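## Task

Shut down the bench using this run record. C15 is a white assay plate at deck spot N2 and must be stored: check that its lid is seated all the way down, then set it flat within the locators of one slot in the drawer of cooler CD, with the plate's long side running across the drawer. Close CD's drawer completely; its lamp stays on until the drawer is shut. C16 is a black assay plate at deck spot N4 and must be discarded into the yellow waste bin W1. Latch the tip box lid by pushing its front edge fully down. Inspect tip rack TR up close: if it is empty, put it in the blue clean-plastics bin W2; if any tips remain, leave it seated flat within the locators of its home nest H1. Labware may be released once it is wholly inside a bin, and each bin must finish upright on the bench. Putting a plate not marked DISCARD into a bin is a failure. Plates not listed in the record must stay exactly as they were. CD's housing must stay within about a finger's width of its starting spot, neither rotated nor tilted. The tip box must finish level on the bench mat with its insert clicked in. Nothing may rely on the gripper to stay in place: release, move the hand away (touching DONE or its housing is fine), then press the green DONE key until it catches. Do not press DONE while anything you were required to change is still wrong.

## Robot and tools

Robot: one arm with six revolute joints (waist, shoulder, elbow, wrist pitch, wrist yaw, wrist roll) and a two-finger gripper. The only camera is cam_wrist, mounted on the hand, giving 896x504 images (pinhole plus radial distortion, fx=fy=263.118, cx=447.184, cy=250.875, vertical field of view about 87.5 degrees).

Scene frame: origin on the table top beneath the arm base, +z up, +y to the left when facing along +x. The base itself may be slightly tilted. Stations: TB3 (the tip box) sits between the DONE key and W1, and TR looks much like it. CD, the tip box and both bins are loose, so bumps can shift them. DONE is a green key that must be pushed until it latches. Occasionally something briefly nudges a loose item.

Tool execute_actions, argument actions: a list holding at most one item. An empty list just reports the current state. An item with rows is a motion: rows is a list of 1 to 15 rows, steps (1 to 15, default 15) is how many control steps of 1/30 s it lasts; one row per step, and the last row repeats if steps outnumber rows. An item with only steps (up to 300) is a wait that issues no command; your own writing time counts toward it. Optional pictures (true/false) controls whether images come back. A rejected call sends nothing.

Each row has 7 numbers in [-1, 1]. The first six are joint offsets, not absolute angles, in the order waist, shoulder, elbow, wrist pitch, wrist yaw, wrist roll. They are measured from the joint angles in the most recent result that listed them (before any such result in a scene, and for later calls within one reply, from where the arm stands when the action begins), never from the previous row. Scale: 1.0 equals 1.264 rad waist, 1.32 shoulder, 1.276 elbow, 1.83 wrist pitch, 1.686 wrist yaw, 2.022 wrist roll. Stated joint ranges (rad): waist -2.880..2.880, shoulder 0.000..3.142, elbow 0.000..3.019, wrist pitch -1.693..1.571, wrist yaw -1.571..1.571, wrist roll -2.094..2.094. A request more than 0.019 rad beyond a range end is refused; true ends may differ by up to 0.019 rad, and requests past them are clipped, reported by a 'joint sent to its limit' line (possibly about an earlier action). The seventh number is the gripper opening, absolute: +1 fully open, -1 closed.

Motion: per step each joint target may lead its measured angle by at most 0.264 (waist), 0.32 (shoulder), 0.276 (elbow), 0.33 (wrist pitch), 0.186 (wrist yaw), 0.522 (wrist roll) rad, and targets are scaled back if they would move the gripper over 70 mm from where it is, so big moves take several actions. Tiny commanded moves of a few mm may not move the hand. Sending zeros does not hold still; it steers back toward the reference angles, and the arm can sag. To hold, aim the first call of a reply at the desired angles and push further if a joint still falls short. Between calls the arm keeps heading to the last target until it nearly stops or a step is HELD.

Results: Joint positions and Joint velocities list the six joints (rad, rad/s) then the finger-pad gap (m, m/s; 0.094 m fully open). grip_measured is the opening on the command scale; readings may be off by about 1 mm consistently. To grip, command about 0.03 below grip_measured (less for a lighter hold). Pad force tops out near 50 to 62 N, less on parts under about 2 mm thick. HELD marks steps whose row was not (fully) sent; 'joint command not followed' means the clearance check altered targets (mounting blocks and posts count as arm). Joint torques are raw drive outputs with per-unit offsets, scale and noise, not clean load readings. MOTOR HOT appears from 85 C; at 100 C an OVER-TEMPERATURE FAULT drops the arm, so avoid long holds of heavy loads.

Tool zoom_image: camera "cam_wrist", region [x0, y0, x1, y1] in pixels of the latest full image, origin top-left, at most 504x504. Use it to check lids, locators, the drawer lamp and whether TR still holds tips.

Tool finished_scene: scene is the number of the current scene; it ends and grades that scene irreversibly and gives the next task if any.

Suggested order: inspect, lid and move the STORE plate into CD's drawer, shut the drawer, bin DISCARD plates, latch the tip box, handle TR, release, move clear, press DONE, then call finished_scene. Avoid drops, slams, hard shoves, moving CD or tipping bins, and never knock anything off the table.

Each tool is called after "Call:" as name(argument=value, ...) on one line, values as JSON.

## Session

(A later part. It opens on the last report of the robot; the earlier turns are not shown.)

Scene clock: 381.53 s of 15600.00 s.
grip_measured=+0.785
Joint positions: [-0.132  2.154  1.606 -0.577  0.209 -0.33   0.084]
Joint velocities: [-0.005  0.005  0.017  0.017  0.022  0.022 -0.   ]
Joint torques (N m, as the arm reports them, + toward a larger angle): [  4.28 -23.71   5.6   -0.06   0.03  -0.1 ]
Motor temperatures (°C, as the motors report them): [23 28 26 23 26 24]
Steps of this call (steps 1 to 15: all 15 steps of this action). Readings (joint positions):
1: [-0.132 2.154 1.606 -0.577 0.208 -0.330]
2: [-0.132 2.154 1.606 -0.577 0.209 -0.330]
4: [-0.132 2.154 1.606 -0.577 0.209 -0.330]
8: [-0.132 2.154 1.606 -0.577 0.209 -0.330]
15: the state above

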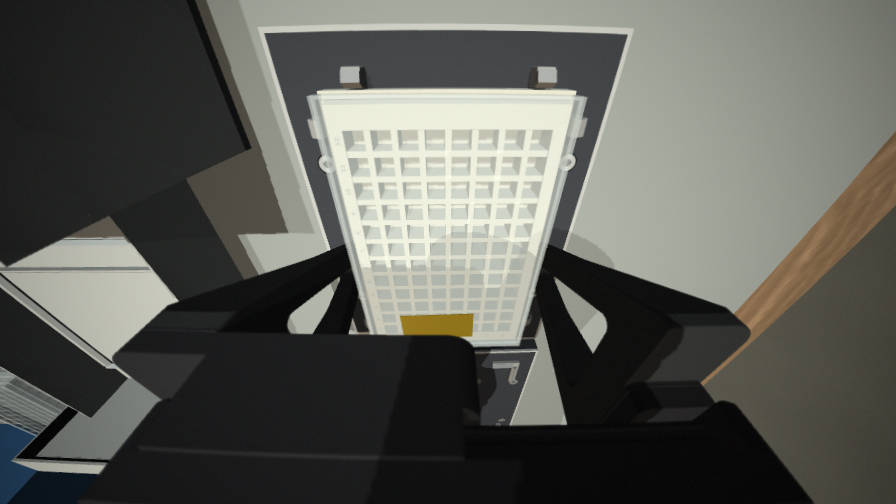

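Call:
execute_actions(actions=[{"rows":[[0,-0.04,0,-0.018,0,0,0.75]]}])

Scene clock: 384.57 s of 15600.00 s.
grip_measured=+0.785
Joint positions: [-0.132  2.14   1.606 -0.601  0.209 -0.33   0.084]
Joint velocities: [-0.005 -0.015 -0.002 -0.002 -0.051 -0.066  0.001]
Joint torques (N m, as the arm reports them, + toward a larger angle): [  4.69 -26.4    5.65  -0.26   0.06  -0.1 ]
Motor temperatures (°C, as the motors report them): [23 29 26 23 25 24]
Steps of this call (steps 1 to 15: the robot went on to your last target; steps 16 to 76: nothing new was sent; steps 77 to 91: all 15 steps of this action). Readings (joint positions):
77: [-0.132 2.154 1.606 -0.581 0.209 -0.330]
78: [-0.132 2.153 1.606 -0.583 0.209 -0.330]
80: [-0.132 2.148 1.606 -0.589 0.209 -0.330]
84: [-0.132 2.141 1.606 -0.599 0.209 -0.330]
91: the state above

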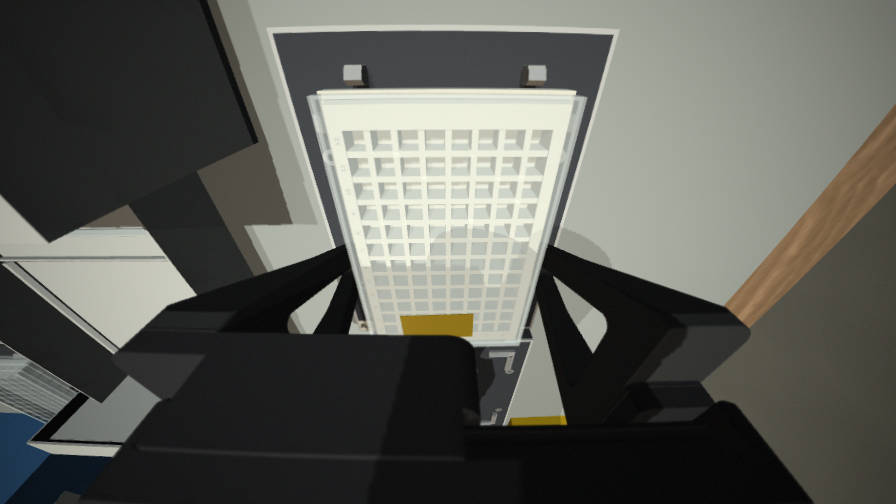

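Call:
execute_actions(actions=[{"rows":[[0,-0.05,-0.02,-0.01,0,0,0.75],[0,-0.07,-0.03,-0.015,0,0,0.75],[0,-0.09,-0.05,-0.015,0,0,0.75],[0,-0.12,-0.07,-0.015,0,0,0.75],[0,-0.15,-0.1,-0.02,0,0,0.75],[0,-0.18,-0.13,-0.02,0,0,0.75],[0,-0.21,-0.16,-0.02,0,0,0.75],[0,-0.24,-0.19,-0.02,0,0,0.75],[0,-0.27,-0.22,-0.02,0,0,0.75],[0,-0.28,-0.259,-0.03,0,0,0.75]]}], pictures=false)

Call:
execute_actions(actions=[{"steps":12}], pictures=false)

Call:
execute_actions(actions=[{"rows":[[0.27,0,0,0,0.066,0.927,0.75]]}], pictures=false)

Call:
execute_actions(actions=[{"steps":28}], pictures=false)

Call:
execute_actions(actions=[{"rows":[[0,0.13,0,0.07,0,0,0.75]]}], pictures=false)

Call:
execute_actions(actions=[{"steps":8}])

Scene clock: 394.00 s of 15600.00 s.
grip_measured=+0.785
Joint positions: [-0.132  1.763  1.278 -0.655  0.209 -0.33   0.084]
Joint velocities: [-0.005 -0.308  0.022 -0.007  0.066 -0.037  0.   ]
Joint torques (N m, as the arm reports them, + toward a larger angle): [  4.43 -18.29   5.95  -0.19   0.    -0.13]
Motor temperatures (°C, as the motors report them): [23 29 26 23 25 24]
Steps of this call (steps 1 to 15: the robot went on to your last target; steps 16 to 90: nothing new was sent; then 5.93 s passed at rest; steps 91 to 105: all 15 steps of this action). Readings (joint positions):
91: [-0.132 2.139 1.603 -0.602 0.209 -0.330]
92: [-0.132 2.133 1.596 -0.604 0.209 -0.330]
94: [-0.132 2.105 1.561 -0.610 0.209 -0.330]
98: [-0.132 1.988 1.436 -0.625 0.209 -0.330]
105: the state above

Scene clock: 394.40 s of 15600.00 s.
grip_measured=+0.785
Joint positions: [-0.132  1.751  1.277 -0.655  0.209 -0.33   0.084]
Joint velocities: [0.005 0.015 0.017 0.002 0.037 0.051 0.   ]
Joint torques (N m, as the arm reports them, + toward a larger angle): [  2.95 -18.17   6.33  -0.15   0.02  -0.06]
Motor temperatures (°C, as the motors report them): [23 29 26 23 25 24]
Steps of this call (steps 1 to 12: the robot went on to your last target). Readings (joint positions):
1: [-0.132 1.754 1.279 -0.655 0.209 -0.330]
2: [-0.132 1.750 1.279 -0.655 0.209 -0.330]
4: [-0.132 1.751 1.278 -0.655 0.209 -0.330]
8: [-0.132 1.751 1.277 -0.655 0.209 -0.330]
12: the state above

Scene clock: 394.90 s of 15600.00 s.
grip_measured=+0.786
Joint positions: [ 0.267  1.751  1.277 -0.655  0.316  0.738  0.084]
Joint velocities: [ 0.19   0.005  0.007 -0.007 -0.037  2.733  0.001]
Joint torques (N m, as the arm reports them, + toward a larger angle): [  0.66 -19.47   6.98  -0.06   0.18   0.06]
Motor temperatures (°C, as the motors report them): [23 29 26 23 25 24]
Steps of this call (steps 1 to 15: all 15 steps of this action). Readings (joint positions):
1: [-0.123 1.751 1.277 -0.655 0.238 -0.290]
2: [-0.111 1.751 1.277 -0.655 0.265 -0.241]
4: [-0.067 1.751 1.277 -0.655 0.293 -0.147]
8: [0.066 1.751 1.277 -0.655 0.313 0.068]
15: the state above

Scene clock: 395.83 s of 15600.00 s.
grip_measured=+0.786
Joint positions: [ 0.201  1.751  1.277 -0.655  0.319  1.53   0.084]
Joint velocities: [-0.005 -0.005  0.007  0.007 -0.037  0.022 -0.   ]
Joint torques (N m, as the arm reports them, + toward a larger angle): [  6.66 -19.09   6.62  -0.05   0.1    0.09]
Motor temperatures (°C, as the motors report them): [23 29 26 23 25 24]
Steps of this call (steps 1 to 28: the robot went on to your last target). Readings (joint positions):
1: [0.270 1.751 1.277 -0.655 0.316 0.836]
2: [0.268 1.751 1.277 -0.655 0.316 0.934]
4: [0.252 1.751 1.277 -0.655 0.316 1.130]
8: [0.212 1.751 1.277 -0.655 0.318 1.369]
28: the state above

Scene clock: 396.33 s of 15600.00 s.
grip_measured=+0.786
Joint positions: [ 0.201  1.941  1.267 -0.535  0.319  1.53   0.084]
Joint velocities: [-0.015 -0.024  0.007  0.071 -0.037 -0.007  0.001]
Joint torques (N m, as the arm reports them, + toward a larger angle): [  6.14 -21.88   5.76   0.02   0.1   -0.07]
Motor temperatures (°C, as the motors report them): [23 29 26 23 25 24]
Steps of this call (steps 1 to 15: all 15 steps of this action). Readings (joint positions):
1: [0.201 1.759 1.277 -0.640 0.319 1.530]
2: [0.201 1.771 1.279 -0.609 0.319 1.530]
4: [0.201 1.812 1.280 -0.560 0.319 1.530]
8: [0.201 1.907 1.279 -0.539 0.319 1.530]
15: the state above

Scene clock: 396.60 s of 15600.00 s.
grip_measured=+0.786
Joint positions: [ 0.201  1.941  1.267 -0.535  0.319  1.53   0.084]
Joint velocities: [ 0.005 -0.005 -0.022  0.002  0.007 -0.022 -0.001]
Joint torques (N m, as the arm reports them, + toward a larger angle): [  6.   -20.94   5.94  -0.06   0.1   -0.11]
Motor temperatures (°C, as the motors report them): [23 29 26 23 25 24]
Steps of this call (steps 1 to 8: the robot went on to your last target). Readings (joint positions):
1: [0.201 1.941 1.267 -0.535 0.319 1.530]
2: [0.201 1.941 1.267 -0.535 0.319 1.530]
4: [0.201 1.941 1.267 -0.535 0.319 1.530]
8: the state above

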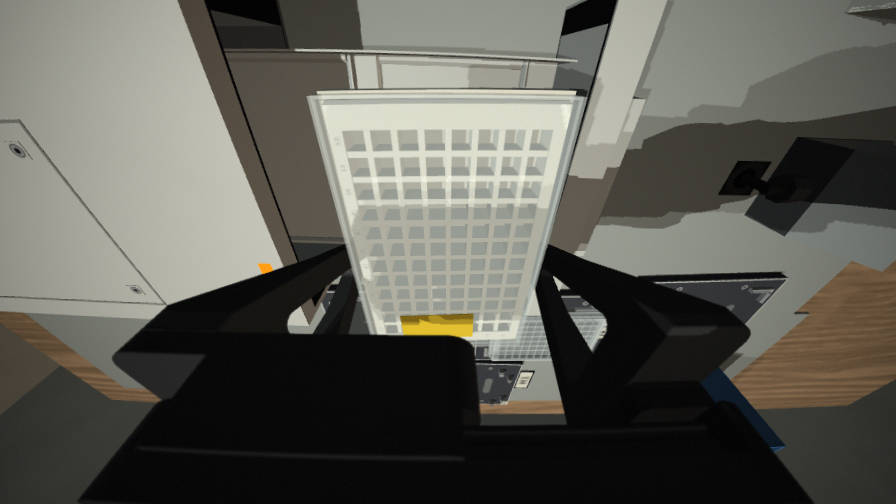

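Call:
execute_actions(actions=[{"rows":[[-0.038,0.08,0.032,0.054,-0.01,-0.014,0.75]]}])

Scene clock: 402.07 s of 15600.00 s.
grip_measured=+0.786
Joint positions: [ 0.149  2.042  1.291 -0.444  0.305  1.515  0.084]
Joint velocities: [ 0.005  0.005 -0.012 -0.012  0.066 -0.022 -0.002]
Joint torques (N m, as the arm reports them, + toward a larger angle): [  6.19 -19.85   5.86  -0.02   0.06  -0.17]
Motor temperatures (°C, as the motors report them): [23 29 26 23 25 24]
Steps of this call (steps 1 to 15: the robot went on to your last target; steps 16 to 90: nothing new was sent; then 1.97 s passed at rest; steps 91 to 105: all 15 steps of this action). Readings (joint positions):
91: [0.198 1.946 1.267 -0.520 0.312 1.528]
92: [0.195 1.956 1.272 -0.493 0.307 1.525]
94: [0.182 1.986 1.286 -0.457 0.305 1.521]
98: [0.156 2.031 1.291 -0.444 0.305 1.517]
105: the state above

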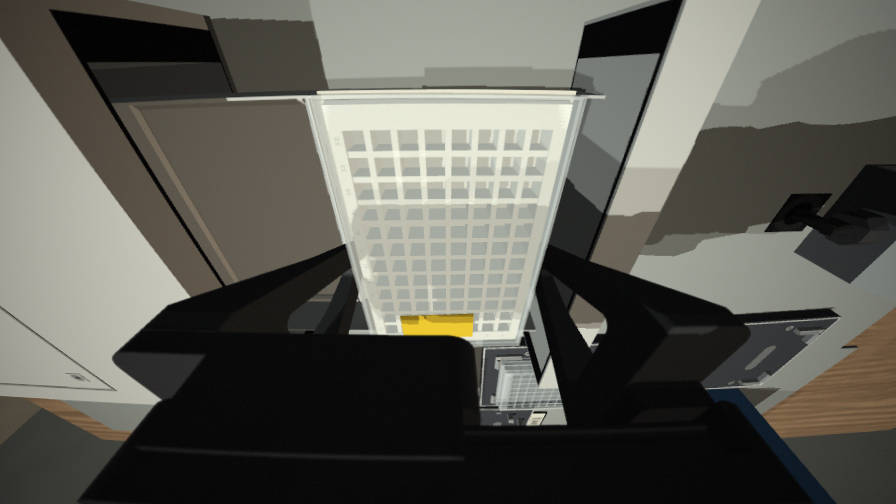

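Call:
execute_actions(actions=[{"rows":[[0.023,0,0,0,0,0,0.75]]}])

Scene clock: 404.30 s of 15600.00 s.
grip_measured=+0.786
Joint positions: [ 0.17   2.042  1.291 -0.444  0.305  1.514  0.084]
Joint velocities: [-0.005 -0.015 -0.002 -0.012 -0.007 -0.007  0.   ]
Joint torques (N m, as the arm reports them, + toward a larger angle): [  7.25 -19.62   4.27  -0.16   0.09  -0.05]
Motor temperatures (°C, as the motors report them): [23 29 26 23 25 24]
Steps of this call (steps 1 to 15: the robot went on to your last target; steps 16 to 52: nothing new was sent; steps 53 to 67: all 15 steps of this action). Readings (joint positions):
53: [0.150 2.042 1.291 -0.444 0.305 1.514]
54: [0.151 2.042 1.291 -0.444 0.305 1.514]
56: [0.155 2.042 1.291 -0.444 0.305 1.514]
60: [0.166 2.042 1.291 -0.444 0.305 1.514]
67: the state above

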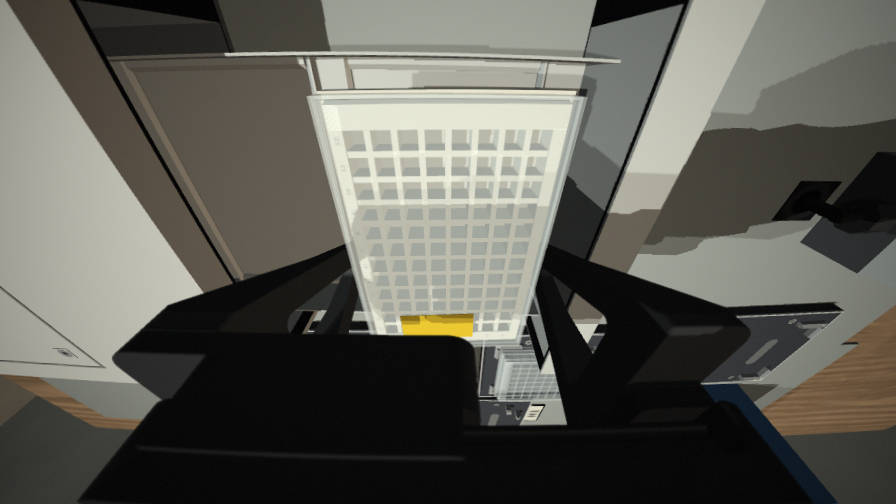

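Call:
execute_actions(actions=[{"rows":[[-0.017,0.036,0.02,0.018,0,0,0.75]]}])

Scene clock: 407.43 s of 15600.00 s.
grip_measured=+0.786
Joint positions: [ 0.155  2.068  1.291 -0.421  0.305  1.514  0.084]
Joint velocities: [ 0.005 -0.005  0.012 -0.007  0.037 -0.007 -0.   ]
Joint torques (N m, as the arm reports them, + toward a larger angle): [  6.52 -17.1    6.19  -0.03   0.1   -0.12]
Motor temperatures (°C, as the motors report them): [23 29 26 23 25 24]
Steps of this call (steps 1 to 15: the robot went on to your last target; steps 16 to 79: nothing new was sent; steps 80 to 94: all 15 steps of this action). Readings (joint positions):
80: [0.169 2.044 1.291 -0.440 0.305 1.514]
81: [0.168 2.046 1.291 -0.433 0.305 1.514]
83: [0.165 2.052 1.291 -0.423 0.305 1.514]
87: [0.157 2.065 1.291 -0.422 0.305 1.514]
94: the state above

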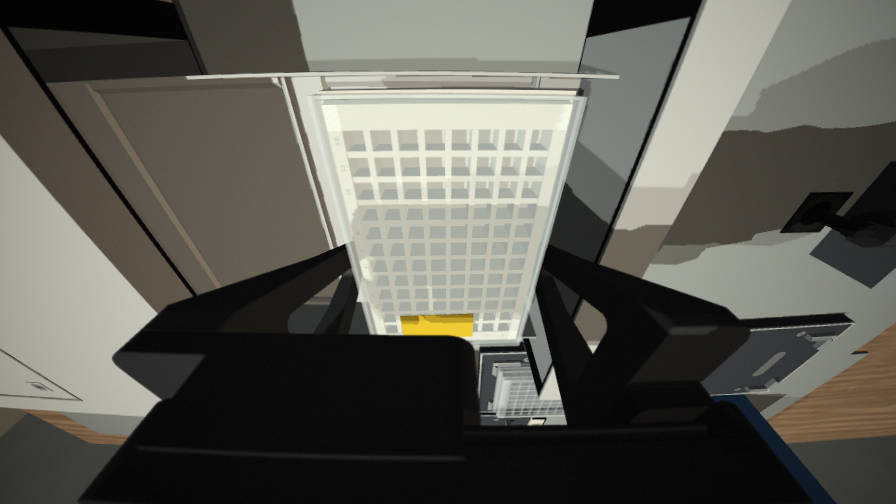

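Call:
execute_actions(actions=[{"rows":[[0,0.04,0.044,0.009,0.012,0,0.75]]}])

Scene clock: 409.77 s of 15600.00 s.
grip_measured=+0.786
Joint positions: [ 0.155  2.097  1.32  -0.414  0.322  1.514  0.084]
Joint velocities: [-0.015 -0.005 -0.012  0.002 -0.022  0.037 -0.001]
Joint torques (N m, as the arm reports them, + toward a larger angle): [  6.56 -18.15   6.2    0.21   0.22  -0.09]
Motor temperatures (°C, as the motors report them): [23 29 26 23 25 24]
Steps of this call (steps 1 to 15: the robot went on to your last target; steps 16 to 55: nothing new was sent; steps 56 to 70: all 15 steps of this action). Readings (joint positions):
56: [0.155 2.070 1.293 -0.421 0.314 1.514]
57: [0.155 2.074 1.299 -0.420 0.319 1.514]
59: [0.155 2.085 1.313 -0.417 0.322 1.514]
63: [0.155 2.096 1.320 -0.414 0.322 1.514]
70: the state above

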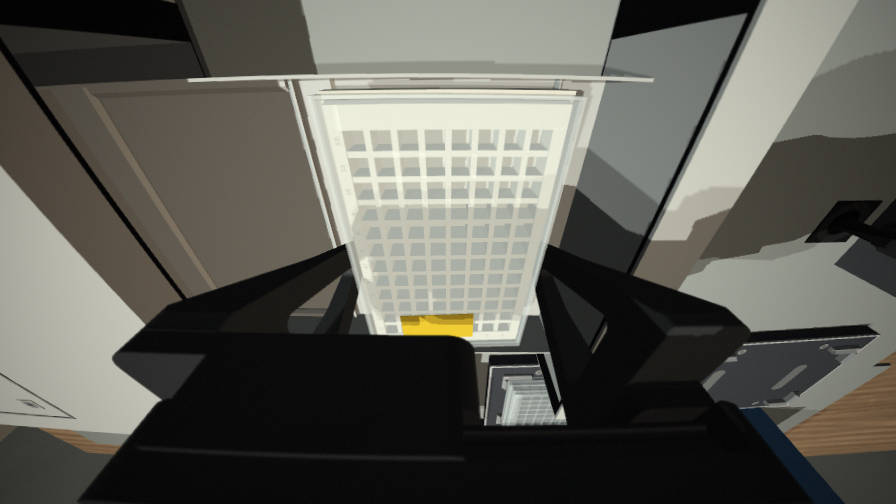

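Call:
execute_actions(actions=[{"rows":[[0,0.033,0.03,0.012,0.004,0,0.75]]}])

Call:
zoom_image(camera="cam_wrist", region=[270,50,630,250])

Scene clock: 413.17 s of 15600.00 s.
grip_measured=+0.786
Joint positions: [ 0.155  2.116  1.328 -0.402  0.326  1.514  0.084]
Joint velocities: [-0.005 -0.015  0.002  0.002  0.037  0.066  0.   ]
Joint torques (N m, as the arm reports them, + toward a larger angle): [  6.14 -17.36   6.5    0.18   0.21  -0.09]
Motor temperatures (°C, as the motors report them): [23 29 26 23 25 24]
Steps of this call (steps 1 to 15: the robot went on to your last target; steps 16 to 87: nothing new was sent; steps 88 to 102: all 15 steps of this action). Readings (joint positions):
88: [0.155 2.098 1.320 -0.412 0.324 1.514]
89: [0.155 2.100 1.322 -0.409 0.326 1.514]
91: [0.155 2.106 1.326 -0.404 0.326 1.514]
95: [0.155 2.114 1.328 -0.402 0.326 1.514]
102: the state above

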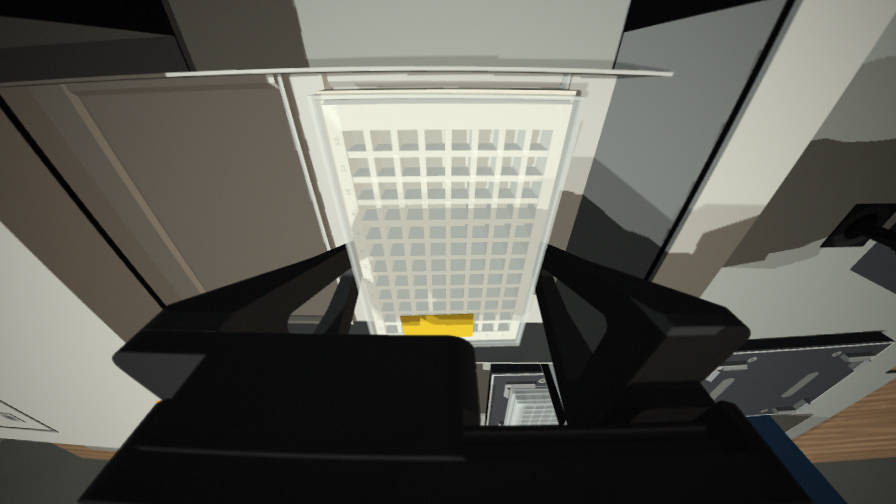

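Region (270, 50, 630, 250) of cam_wrist's 896x504 image, scaled by 1.400, with more detail than that image has.

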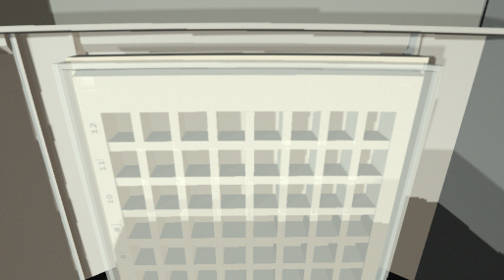

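Call:
execute_actions(actions=[{"rows":[[0,0.03,0.028,0.012,0.007,0,0.75]]}])

Call:
zoom_image(camera="cam_wrist", region=[270,50,630,250])

Scene clock: 415.97 s of 15600.00 s.
grip_measured=+0.786
Joint positions: [ 0.155  2.13   1.334 -0.39   0.335  1.514  0.084]
Joint velocities: [-0.015  0.015 -0.012  0.002  0.007 -0.007 -0.   ]
Joint torques (N m, as the arm reports them, + toward a larger angle): [  6.11 -17.54   6.48   0.17   0.23  -0.08]
Motor temperatures (°C, as the motors report them): [23 29 26 23 26 24]
Steps of this call (steps 1 to 15: the robot went on to your last target; steps 16 to 69: nothing new was sent; steps 70 to 84: all 15 steps of this action). Readings (joint positions):
70: [0.155 2.117 1.328 -0.400 0.331 1.514]
71: [0.155 2.118 1.329 -0.396 0.333 1.514]
73: [0.155 2.122 1.332 -0.392 0.335 1.514]
77: [0.155 2.128 1.334 -0.390 0.335 1.514]
84: the state above

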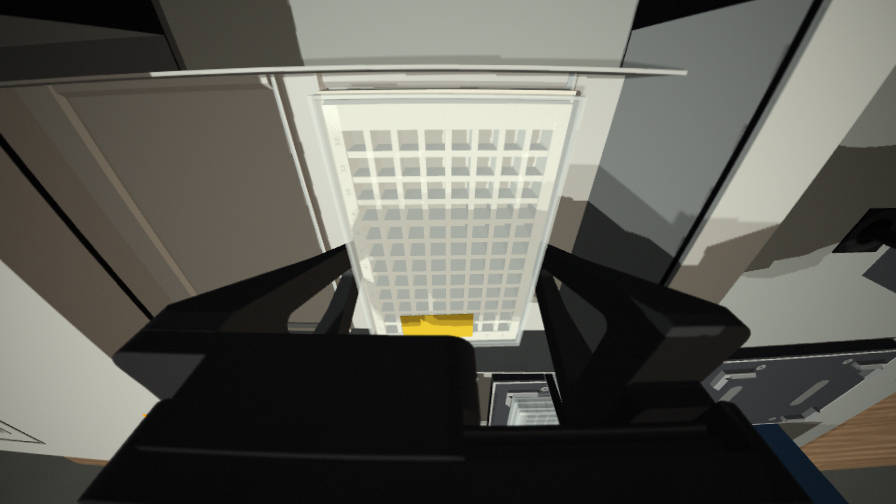

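Region (270, 50, 630, 250) of cam_wrist's 896x504 image, scaled by 1.400, with more detail than that image has.

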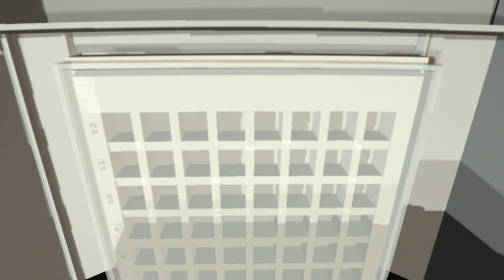

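Release and lift for a look.

Call:
execute_actions(actions=[{"rows":[[0,0,0,0,0,0,0.9]],"steps":10}])

Call:
execute_actions(actions=[{"rows":[[0.014,-0.06,-0.025,-0.026,-0.012,0,0.9]]}])

Scene clock: 418.07 s of 15600.00 s.
grip_measured=+0.898
Joint positions: [ 0.155  2.13   1.334 -0.39   0.335  1.514  0.089]
Joint velocities: [-0.015  0.005 -0.002  0.007  0.037  0.022 -0.001]
Joint torques (N m, as the arm reports them, + toward a larger angle): [  6.41 -20.22   3.94  -0.06   0.11  -0.1 ]
Motor temperatures (°C, as the motors report them): [23 29 26 23 26 24]
Steps of this call (steps 1 to 15: the robot went on to your last target; steps 16 to 53: nothing new was sent; steps 54 to 63: all 10 steps of this action). Readings (joint positions):
54: [0.155 2.130 1.334 -0.390 0.335 1.514]
55: [0.155 2.130 1.334 -0.390 0.335 1.514]
57: [0.155 2.130 1.334 -0.390 0.335 1.514]
61: [0.155 2.130 1.334 -0.390 0.335 1.514]
63: the state above

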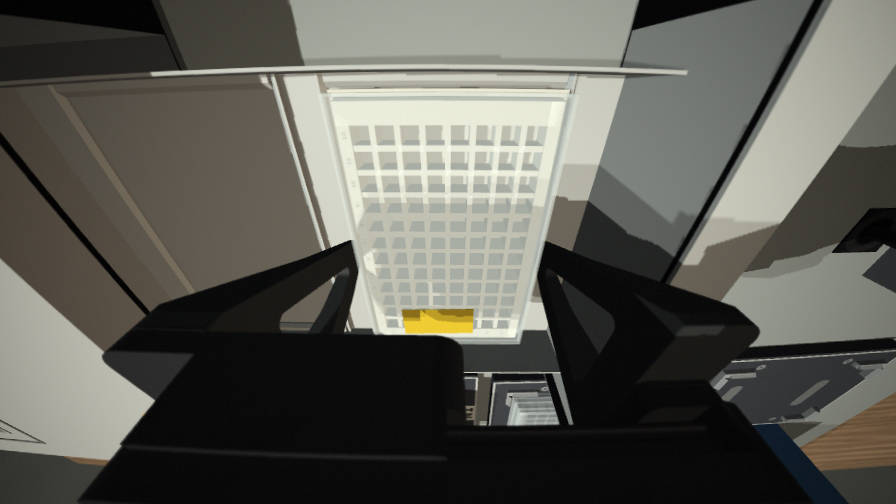

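Scene clock: 418.57 s of 15600.00 s.
grip_measured=+0.899
Joint positions: [ 0.161  2.071  1.309 -0.429  0.317  1.514  0.089]
Joint velocities: [-0.005 -0.015  0.017  0.007  0.051 -0.066 -0.   ]
Joint torques (N m, as the arm reports them, + toward a larger angle): [  6.58 -21.     3.28  -0.63  -0.01  -0.04]
Motor temperatures (°C, as the motors report them): [23 29 26 23 26 24]
Steps of this call (steps 1 to 15: all 15 steps of this action). Readings (joint positions):
1: [0.155 2.127 1.331 -0.396 0.326 1.514]
2: [0.155 2.120 1.325 -0.403 0.322 1.514]
4: [0.156 2.101 1.315 -0.418 0.318 1.514]
8: [0.159 2.076 1.309 -0.428 0.318 1.514]
15: the state above

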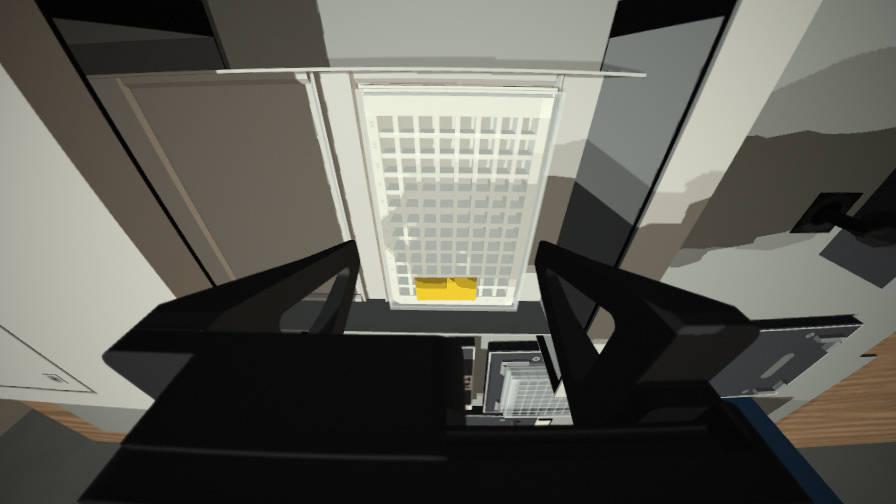

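Call:
zoom_image(camera="cam_wrist", region=[320,60,600,340])

Region (320, 60, 600, 340) of cam_wrist's 896x504 image, scaled by 1.800, with more detail than that image has.

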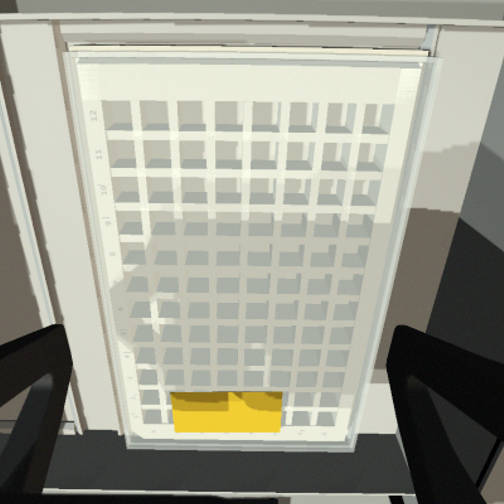

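Call:
execute_actions(actions=[{"rows":[[0,0,0,0,0,0,0.2],[0,0,0,0,0,0,0.2],[0,0,0,0,0,0,0.2],[0,0,0,0,0,0,0.2],[0,0,0,0,0,0,0.2],[0,0.04,0,0.012,0,0,0.2]]}], pictures=false)

Call:
execute_actions(actions=[{"rows":[[0,0.04,0,0.016,0.008,0,0.2]]}])

Call:
zoom_image(camera="cam_wrist", region=[290,50,600,340])

Scene clock: 424.17 s of 15600.00 s.
grip_measured=+0.202
Joint positions: [ 0.161  2.1    1.309 -0.418  0.317  1.514  0.056]
Joint velocities: [-0.015  0.024  0.002 -0.002 -0.081 -0.022 -0.001]
Joint torques (N m, as the arm reports them, + toward a larger angle): [  6.67 -18.84   4.04   0.16   0.12  -0.05]
Motor temperatures (°C, as the motors report them): [23 29 26 23 25 24]
Steps of this call (steps 1 to 15: the robot went on to your last target; steps 16 to 90: nothing new was sent; then 2.10 s passed at rest; steps 91 to 105: all 15 steps of this action). Readings (joint positions):
91: [0.161 2.071 1.309 -0.429 0.317 1.514]
92: [0.161 2.071 1.309 -0.429 0.317 1.514]
94: [0.161 2.071 1.309 -0.429 0.317 1.514]
98: [0.161 2.077 1.309 -0.420 0.317 1.514]
105: the state above

Scene clock: 424.67 s of 15600.00 s.
grip_measured=+0.201
Joint positions: [ 0.163  2.103  1.309 -0.409  0.328  1.514  0.056]
Joint velocities: [-0.015 -0.005  0.002 -0.002 -0.022  0.066  0.   ]
Joint torques (N m, as the arm reports them, + toward a larger angle): [  6.21 -16.11   3.9    0.59   0.22  -0.14]
Motor temperatures (°C, as the motors report them): [23 29 26 23 25 24]
Steps of this call (steps 1 to 15: all 15 steps of this action). Readings (joint positions):
1: [0.161 2.102 1.309 -0.415 0.322 1.514]
2: [0.162 2.103 1.309 -0.412 0.325 1.514]
4: [0.163 2.103 1.309 -0.409 0.328 1.514]
8: [0.163 2.103 1.309 -0.409 0.328 1.514]
15: the state above

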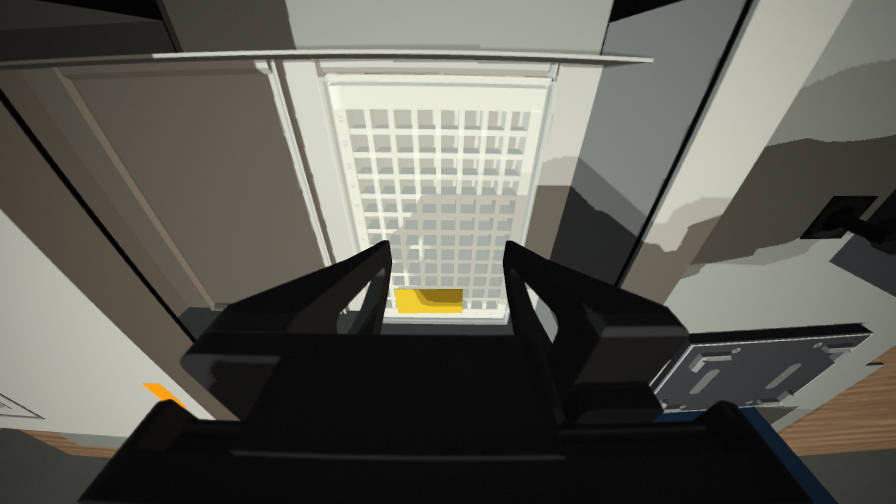

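Region (290, 50, 600, 340) of cam_wrist's 896x504 image, scaled by 1.626, with more detail than that image has; it fills the top 471 rows of this view, and the rest is white.

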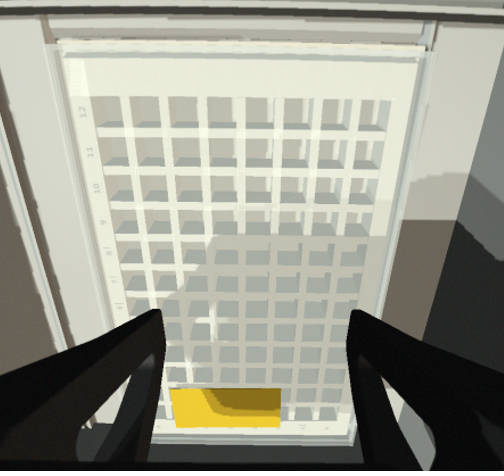

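Call:
execute_actions(actions=[{"rows":[[-0.025,0.045,0,0,0,0,0.2]]}])

Call:
execute_actions(actions=[{"rows":[[0.04,-0.16,-0.05,-0.09,0,0,0.2]]}], pictures=false)

Call:
execute_actions(actions=[{"rows":[[0,0,0,0,0,-0.77,1]]}], pictures=false)

Call:
execute_actions(actions=[{"steps":15}])

Call:
zoom_image(camera="cam_wrist", region=[310,80,590,280])

Scene clock: 428.77 s of 15600.00 s.
grip_measured=+0.201
Joint positions: [ 0.162  2.103  1.309 -0.409  0.327  1.514  0.056]
Joint velocities: [ 0.005 -0.015 -0.002 -0.002 -0.051  0.022 -0.   ]
Joint torques (N m, as the arm reports them, + toward a larger angle): [  3.49 -15.48   3.84  -0.15   0.16  -0.03]
Motor temperatures (°C, as the motors report them): [23 29 25 23 26 24]
Steps of this call (steps 1 to 15: the robot went on to your last target; steps 16 to 90: nothing new was sent; then 0.60 s passed at rest; steps 91 to 105: all 15 steps of this action). Readings (joint positions):
91: [0.162 2.103 1.309 -0.409 0.328 1.514]
92: [0.162 2.103 1.309 -0.409 0.327 1.514]
94: [0.162 2.103 1.309 -0.409 0.327 1.514]
98: [0.162 2.103 1.309 -0.409 0.327 1.514]
105: the state above

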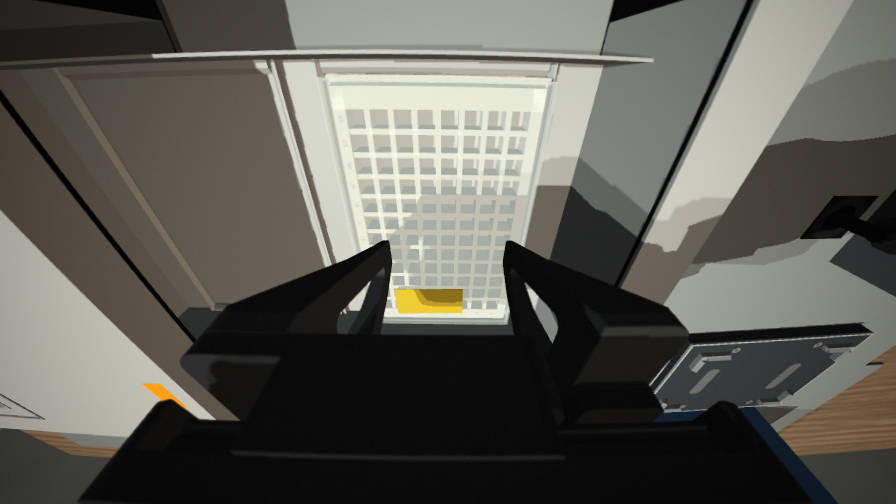

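Scene clock: 429.27 s of 15600.00 s.
grip_measured=+0.201
Joint positions: [ 0.213  1.877  1.24  -0.566  0.327  1.514  0.056]
Joint velocities: [-0.005  0.015  0.017 -0.066 -0.037 -0.037  0.   ]
Joint torques (N m, as the arm reports them, + toward a larger angle): [  4.13 -17.72   6.01   0.01   0.14  -0.07]
Motor temperatures (°C, as the motors report them): [23 29 25 23 26 24]
Steps of this call (steps 1 to 15: all 15 steps of this action). Readings (joint positions):
1: [0.164 2.094 1.306 -0.427 0.327 1.514]
2: [0.166 2.077 1.293 -0.460 0.327 1.514]
4: [0.175 2.026 1.259 -0.519 0.327 1.514]
8: [0.200 1.926 1.239 -0.565 0.327 1.514]
15: the state above

Scene clock: 429.77 s of 15600.00 s.
grip_measured=+0.999
Joint positions: [ 0.213  1.877  1.24  -0.567  0.327  0.163  0.094]
Joint velocities: [ 0.015 -0.005 -0.012 -0.007 -0.051 -1.355 -0.001]
Joint torques (N m, as the arm reports them, + toward a larger angle): [  6.91 -18.89   5.27   0.01   0.06  -0.22]
Motor temperatures (°C, as the motors report them): [23 29 25 23 26 24]
Steps of this call (steps 1 to 15: all 15 steps of this action). Readings (joint positions):
1: [0.213 1.877 1.240 -0.567 0.327 1.432]
2: [0.213 1.877 1.240 -0.567 0.327 1.333]
4: [0.213 1.877 1.240 -0.567 0.327 1.135]
8: [0.213 1.877 1.240 -0.567 0.327 0.740]
15: the state above

Scene clock: 430.27 s of 15600.00 s.
grip_measured=+0.999
Joint positions: [ 0.213  1.877  1.24  -0.567  0.327 -0.024  0.094]
Joint velocities: [ 0.005 -0.015 -0.012 -0.002  0.007 -0.007  0.   ]
Joint torques (N m, as the arm reports them, + toward a larger angle): [  6.04 -18.84   5.55  -0.16   0.01  -0.21]
Motor temperatures (°C, as the motors report them): [23 29 25 23 26 24]
Steps of this call (steps 1 to 15: the robot went on to your last target). Readings (joint positions):
1: [0.213 1.877 1.240 -0.567 0.327 0.124]
2: [0.213 1.877 1.240 -0.567 0.327 0.093]
4: [0.213 1.877 1.240 -0.567 0.327 0.048]
8: [0.213 1.877 1.240 -0.567 0.327 0.001]
15: the state above

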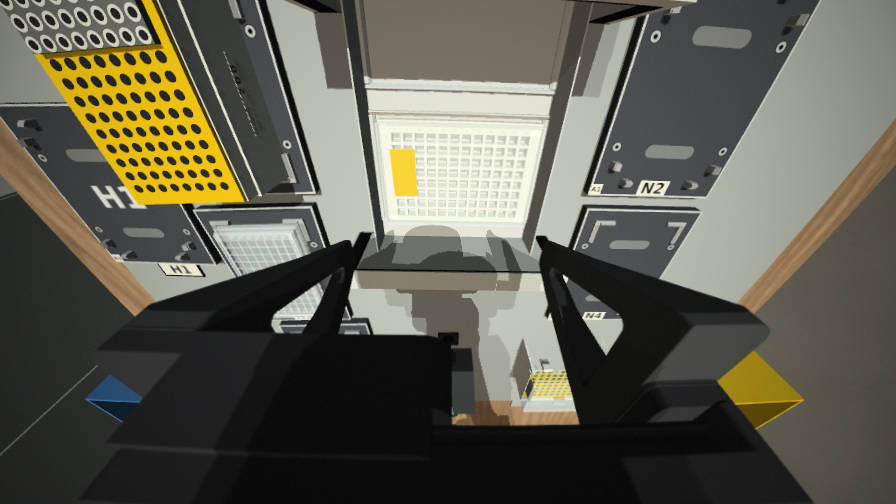

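Region (310, 80, 590, 280) of cam_wrist's 896x504 image, scaled by 1.800, with more detail than that image has; it fills the top 360 rows of this view, and the rest is white.

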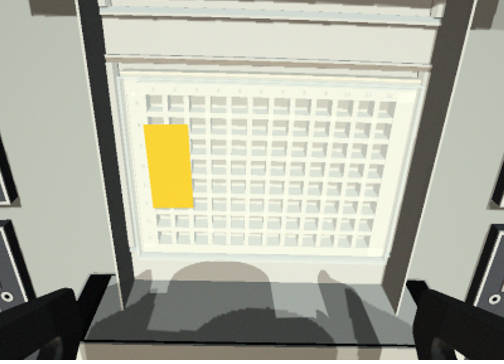

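Call:
execute_actions(actions=[{"rows":[[-0.04,-0.13,-0.1,0.04,-0.01,-0.025,-1],[-0.04,-0.13,-0.1,0.04,-0.01,-0.025,-1],[-0.04,-0.13,-0.1,0.04,-0.01,-0.025,-1],[-0.04,-0.13,-0.245,0.07,-0.01,-0.025,-1]]}], pictures=false)

Call:
execute_actions(actions=[{"steps":8}], pictures=false)

Call:
execute_actions(actions=[{"rows":[[0,0.14,0,0,0,0,-1],[0,0.14,0,0.03,0,0,-1],[0,0.14,0,0.06,0,0,-1],[0,0.14,0,0.09,0,0,-1],[0,0.14,0,0.12,0,0,-1]]}])

Scene clock: 438.47 s of 15600.00 s.
grip_measured=-0.997
Joint positions: [ 0.159  1.696  0.917 -0.45   0.311 -0.062  0.   ]
Joint velocities: [-0.015 -0.005 -0.007  0.007  0.007 -0.022 -0.001]
Joint torques (N m, as the arm reports them, + toward a larger angle): [  4.9  -15.3    4.92   0.23   0.04  -0.18]
Motor temperatures (°C, as the motors report them): [23 29 26 23 25 24]
Steps of this call (steps 1 to 15: the robot went on to your last target; steps 16 to 90: nothing new was sent; then 4.70 s passed at rest; steps 91 to 105: all 15 steps of this action). Readings (joint positions):
91: [0.210 1.867 1.223 -0.547 0.318 -0.037]
92: [0.207 1.843 1.188 -0.522 0.313 -0.042]
94: [0.193 1.783 1.107 -0.498 0.311 -0.049]
98: [0.164 1.690 0.938 -0.459 0.311 -0.056]
105: the state above

Scene clock: 438.73 s of 15600.00 s.
grip_measured=-0.997
Joint positions: [ 0.159  1.696  0.917 -0.449  0.311 -0.063  0.   ]
Joint velocities: [-0.024 -0.015  0.012  0.002  0.007 -0.037 -0.   ]
Joint torques (N m, as the arm reports them, + toward a larger angle): [  3.97 -14.7    5.05   0.16   0.01  -0.25]
Motor temperatures (°C, as the motors report them): [23 29 26 23 25 24]
Steps of this call (steps 1 to 8: the robot went on to your last target). Readings (joint positions):
1: [0.159 1.696 0.917 -0.450 0.311 -0.062]
2: [0.159 1.696 0.917 -0.449 0.311 -0.062]
4: [0.159 1.696 0.917 -0.449 0.311 -0.062]
8: the state above

Scene clock: 439.23 s of 15600.00 s.
grip_measured=-0.997
Joint positions: [ 0.159  1.898  0.913 -0.241  0.311 -0.063  0.   ]
Joint velocities: [-0.034 -0.005 -0.017  0.027  0.022  0.007  0.002]
Joint torques (N m, as the arm reports them, + toward a larger angle): [  4.46 -17.95   2.37   0.34   0.02  -0.05]
Motor temperatures (°C, as the motors report them): [23 29 25 23 25 24]
Steps of this call (steps 1 to 15: all 15 steps of this action). Readings (joint positions):
1: [0.159 1.705 0.917 -0.449 0.311 -0.063]
2: [0.159 1.723 0.922 -0.438 0.311 -0.063]
4: [0.159 1.784 0.923 -0.372 0.311 -0.063]
8: [0.159 1.889 0.921 -0.259 0.311 -0.063]
15: the state above

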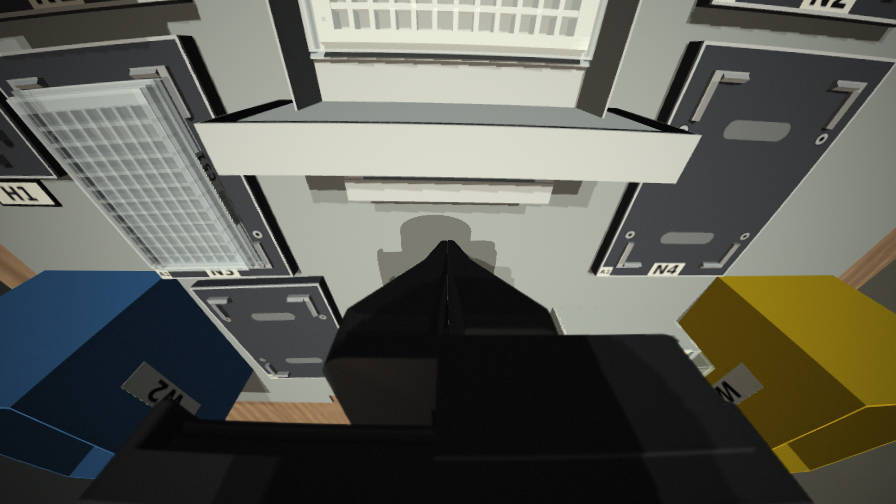

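Call:
execute_actions(actions=[{"rows":[[0,0.052,0.065,0.006,0,0,-1]]}], pictures=false)

Call:
execute_actions(actions=[{"rows":[[0,0.02,0.03,-0.007,0,0,-1],[0,0.025,0.045,-0.014,0,0,-1],[0,0.03,0.06,-0.021,0,0,-1],[0,0.035,0.075,-0.028,0,0,-1],[0.01,0.04,0.09,-0.035,0,0,-1],[0.01,0.045,0.105,-0.042,0,0,-1],[0.01,0.05,0.12,-0.049,0,0,-1],[0.01,0.055,0.135,-0.056,0,0,-1],[0.015,0.06,0.15,-0.063,0,0,-1],[0.015,0.066,0.165,-0.07,0,0,-1],[0.015,0.072,0.18,-0.076,0,0,-1],[0.02,0.078,0.195,-0.082,0,0,-1],[0.02,0.084,0.21,-0.088,0,0,-1],[0.02,0.09,0.225,-0.094,0,0,-1],[0.02,0.096,0.24,-0.1,0,0,-1]]}], pictures=false)

Call:
execute_actions(actions=[{"steps":12}])

Scene clock: 445.97 s of 15600.00 s.
grip_measured=-0.997
Joint positions: [ 0.159  1.946  0.985 -0.237  0.311 -0.063  0.   ]
Joint velocities: [-0.015 -0.005 -0.002 -0.007  0.022  0.022 -0.   ]
Joint torques (N m, as the arm reports them, + toward a larger angle): [  5.43 -15.25   3.45   0.2    0.04  -0.08]
Motor temperatures (°C, as the motors report them): [23 28 25 23 25 24]
Steps of this call (steps 1 to 15: the robot went on to your last target; steps 16 to 90: nothing new was sent; then 3.23 s passed at rest; steps 91 to 105: all 15 steps of this action). Readings (joint positions):
91: [0.159 1.901 0.918 -0.240 0.311 -0.063]
92: [0.159 1.910 0.930 -0.240 0.311 -0.063]
94: [0.159 1.932 0.961 -0.240 0.311 -0.063]
98: [0.159 1.946 0.985 -0.237 0.311 -0.063]
105: the state above

Scene clock: 446.47 s of 15600.00 s.
grip_measured=-0.997
Joint positions: [ 0.166  2.034  1.213 -0.404  0.312 -0.063  0.   ]
Joint velocities: [ 0.034  0.19   0.628 -0.295 -0.007  0.007 -0.001]
Joint torques (N m, as the arm reports them, + toward a larger angle): [  7.3  -16.12   7.31   0.26  -0.02  -0.14]
Motor temperatures (°C, as the motors report them): [23 28 25 23 25 24]
Steps of this call (steps 1 to 15: all 15 steps of this action). Readings (joint positions):
1: [0.159 1.946 0.986 -0.238 0.311 -0.063]
2: [0.159 1.947 0.990 -0.245 0.311 -0.063]
4: [0.159 1.953 1.005 -0.271 0.311 -0.063]
8: [0.159 1.981 1.065 -0.327 0.312 -0.063]
15: the state above

Scene clock: 446.87 s of 15600.00 s.
grip_measured=-0.997
Joint positions: [ 0.172  2.047  1.267 -0.412  0.312 -0.063  0.   ]
Joint velocities: [-0.005 -0.005  0.012  0.007 -0.037  0.007 -0.001]
Joint torques (N m, as the arm reports them, + toward a larger angle): [  7.02 -17.29   6.38  -0.2    0.06  -0.09]
Motor temperatures (°C, as the motors report them): [23 28 25 23 25 24]
Steps of this call (steps 1 to 12: the robot went on to your last target). Readings (joint positions):
1: [0.167 2.040 1.231 -0.411 0.312 -0.063]
2: [0.168 2.044 1.246 -0.412 0.312 -0.063]
4: [0.170 2.047 1.263 -0.412 0.312 -0.063]
8: [0.172 2.047 1.267 -0.412 0.312 -0.063]
12: the state above

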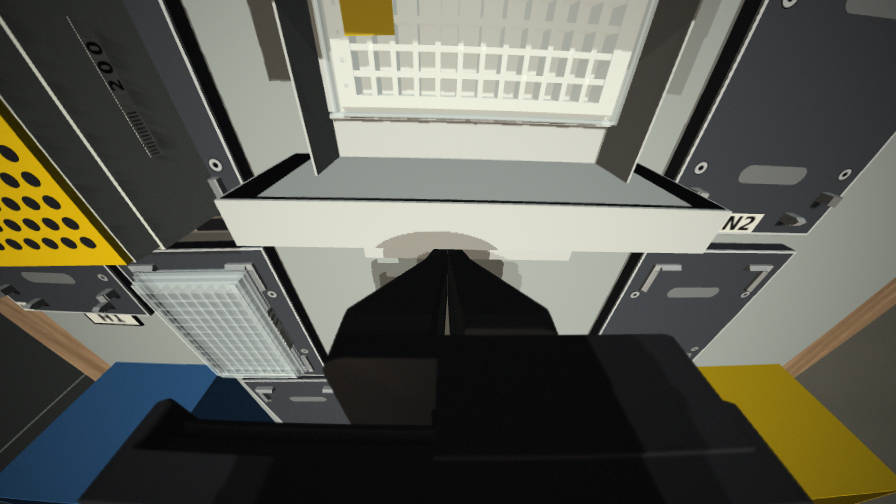

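Call:
execute_actions(actions=[{"rows":[[0,0.022,0.035,-0.006,0,0.01,-1],[0,0.027,0.047,-0.011,0,0.01,-1],[0,0.031,0.059,-0.016,0,0.015,-1],[0,0.036,0.071,-0.021,0,0.015,-1],[0,0.04,0.083,-0.026,0,0.015,-1],[0,0.045,0.095,-0.031,0,0.015,-1],[0,0.049,0.107,-0.037,0,0.015,-1],[0,0.054,0.119,-0.042,0,0.015,-1],[0,0.058,0.131,-0.048,0,0.015,-1],[0,0.063,0.143,-0.053,0,0.015,-1],[0,0.067,0.155,-0.058,0,0.015,-1],[0,0.072,0.167,-0.064,0,0.015,-1],[0,0.076,0.179,-0.069,0,0.015,-1],[0,0.081,0.191,-0.075,0,0.015,-1],[0,0.086,0.205,-0.08,0,0.015,-1]]}], pictures=false)

Call:
execute_actions(actions=[{"steps":12}])

Scene clock: 450.93 s of 15600.00 s.
grip_measured=-0.997
Joint positions: [ 0.172  2.121  1.451 -0.543  0.312 -0.046  0.   ]
Joint velocities: [-0.015  0.161  0.491 -0.276  0.022 -0.11  -0.001]
Joint torques (N m, as the arm reports them, + toward a larger angle): [  6.17 -19.47   9.39   0.19   0.09   0.14]
Motor temperatures (°C, as the motors report them): [23 28 25 23 25 24]
Steps of this call (steps 1 to 30: the robot went on to your last target; steps 31 to 90: nothing new was sent; then 0.57 s passed at rest; steps 91 to 105: all 15 steps of this action). Readings (joint positions):
91: [0.172 2.047 1.268 -0.413 0.312 -0.061]
92: [0.172 2.048 1.271 -0.418 0.312 -0.060]
94: [0.172 2.053 1.284 -0.438 0.312 -0.054]
98: [0.172 2.076 1.334 -0.480 0.312 -0.048]
105: the state above

Scene clock: 451.33 s of 15600.00 s.
grip_measured=-0.997
Joint positions: [ 0.172  2.132  1.489 -0.553  0.312 -0.045  0.   ]
Joint velocities: [-0.015  0.005  0.002  0.002 -0.007 -0.095  0.   ]
Joint torques (N m, as the arm reports them, + toward a larger angle): [  7.08 -19.63   8.75  -0.19   0.03   0.02]
Motor temperatures (°C, as the motors report them): [23 28 26 23 25 24]
Steps of this call (steps 1 to 12: the robot went on to your last target). Readings (joint positions):
1: [0.172 2.126 1.466 -0.549 0.312 -0.046]
2: [0.172 2.130 1.476 -0.552 0.312 -0.046]
4: [0.172 2.132 1.487 -0.552 0.312 -0.046]
8: [0.172 2.132 1.489 -0.553 0.312 -0.045]
12: the state above

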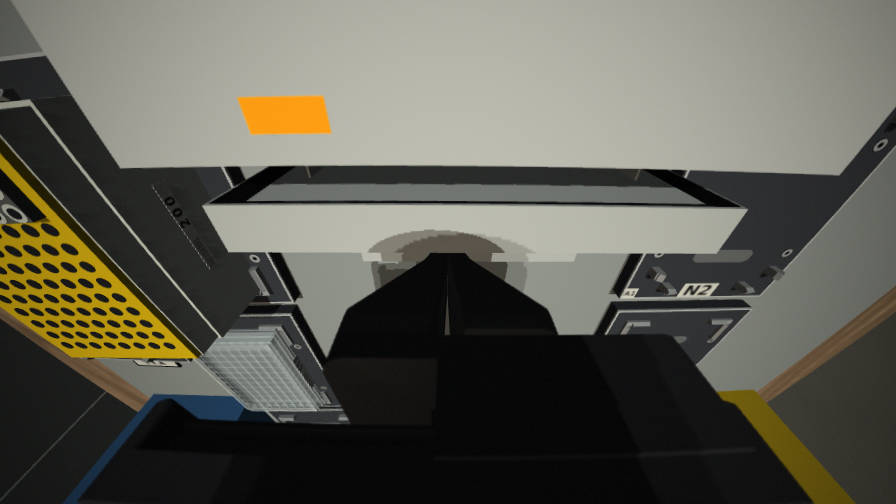

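About 17 mm left.

Call:
execute_actions(actions=[{"rows":[[0,0.025,0.04,-0.004,0,0,-1],[0,0.028,0.045,-0.006,0,0,-1],[0,0.031,0.05,-0.008,0,0,-1],[0,0.034,0.055,-0.01,0,0,-1],[0,0.037,0.06,-0.012,0,0,-1],[0,0.04,0.068,-0.014,0,0,-1]]}])

Scene clock: 453.87 s of 15600.00 s.
grip_measured=-0.998
Joint positions: [ 0.172  2.15   1.529 -0.58   0.312 -0.044  0.   ]
Joint velocities: [-0.015 -0.005 -0.007  0.012 -0.037 -0.022 -0.001]
Joint torques (N m, as the arm reports them, + toward a larger angle): [  7.11 -19.4    9.49   0.08   0.08  -0.08]
Motor temperatures (°C, as the motors report them): [23 28 26 23 25 24]
Steps of this call (steps 1 to 30: the robot went on to your last target; steps 31 to 61: nothing new was sent; steps 62 to 76: all 15 steps of this action). Readings (joint positions):
62: [0.172 2.132 1.490 -0.554 0.312 -0.044]
63: [0.172 2.134 1.492 -0.556 0.312 -0.044]
65: [0.172 2.136 1.498 -0.565 0.312 -0.044]
69: [0.172 2.146 1.519 -0.580 0.312 -0.044]
76: the state above

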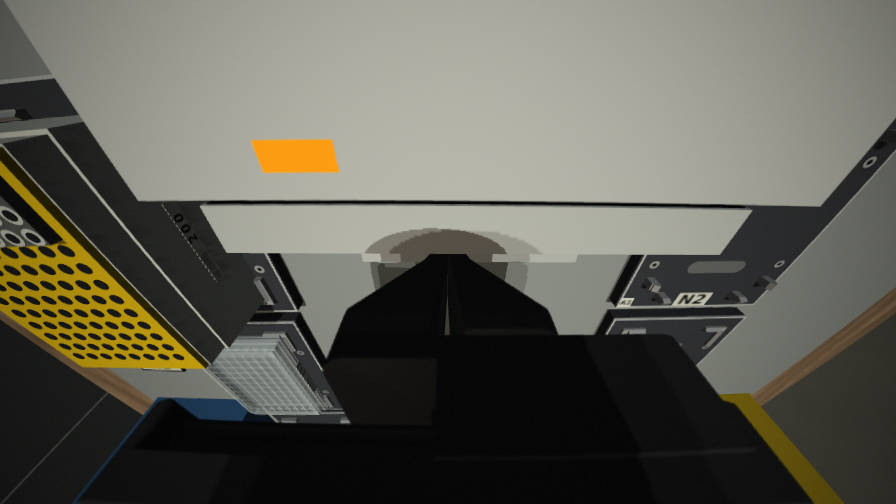

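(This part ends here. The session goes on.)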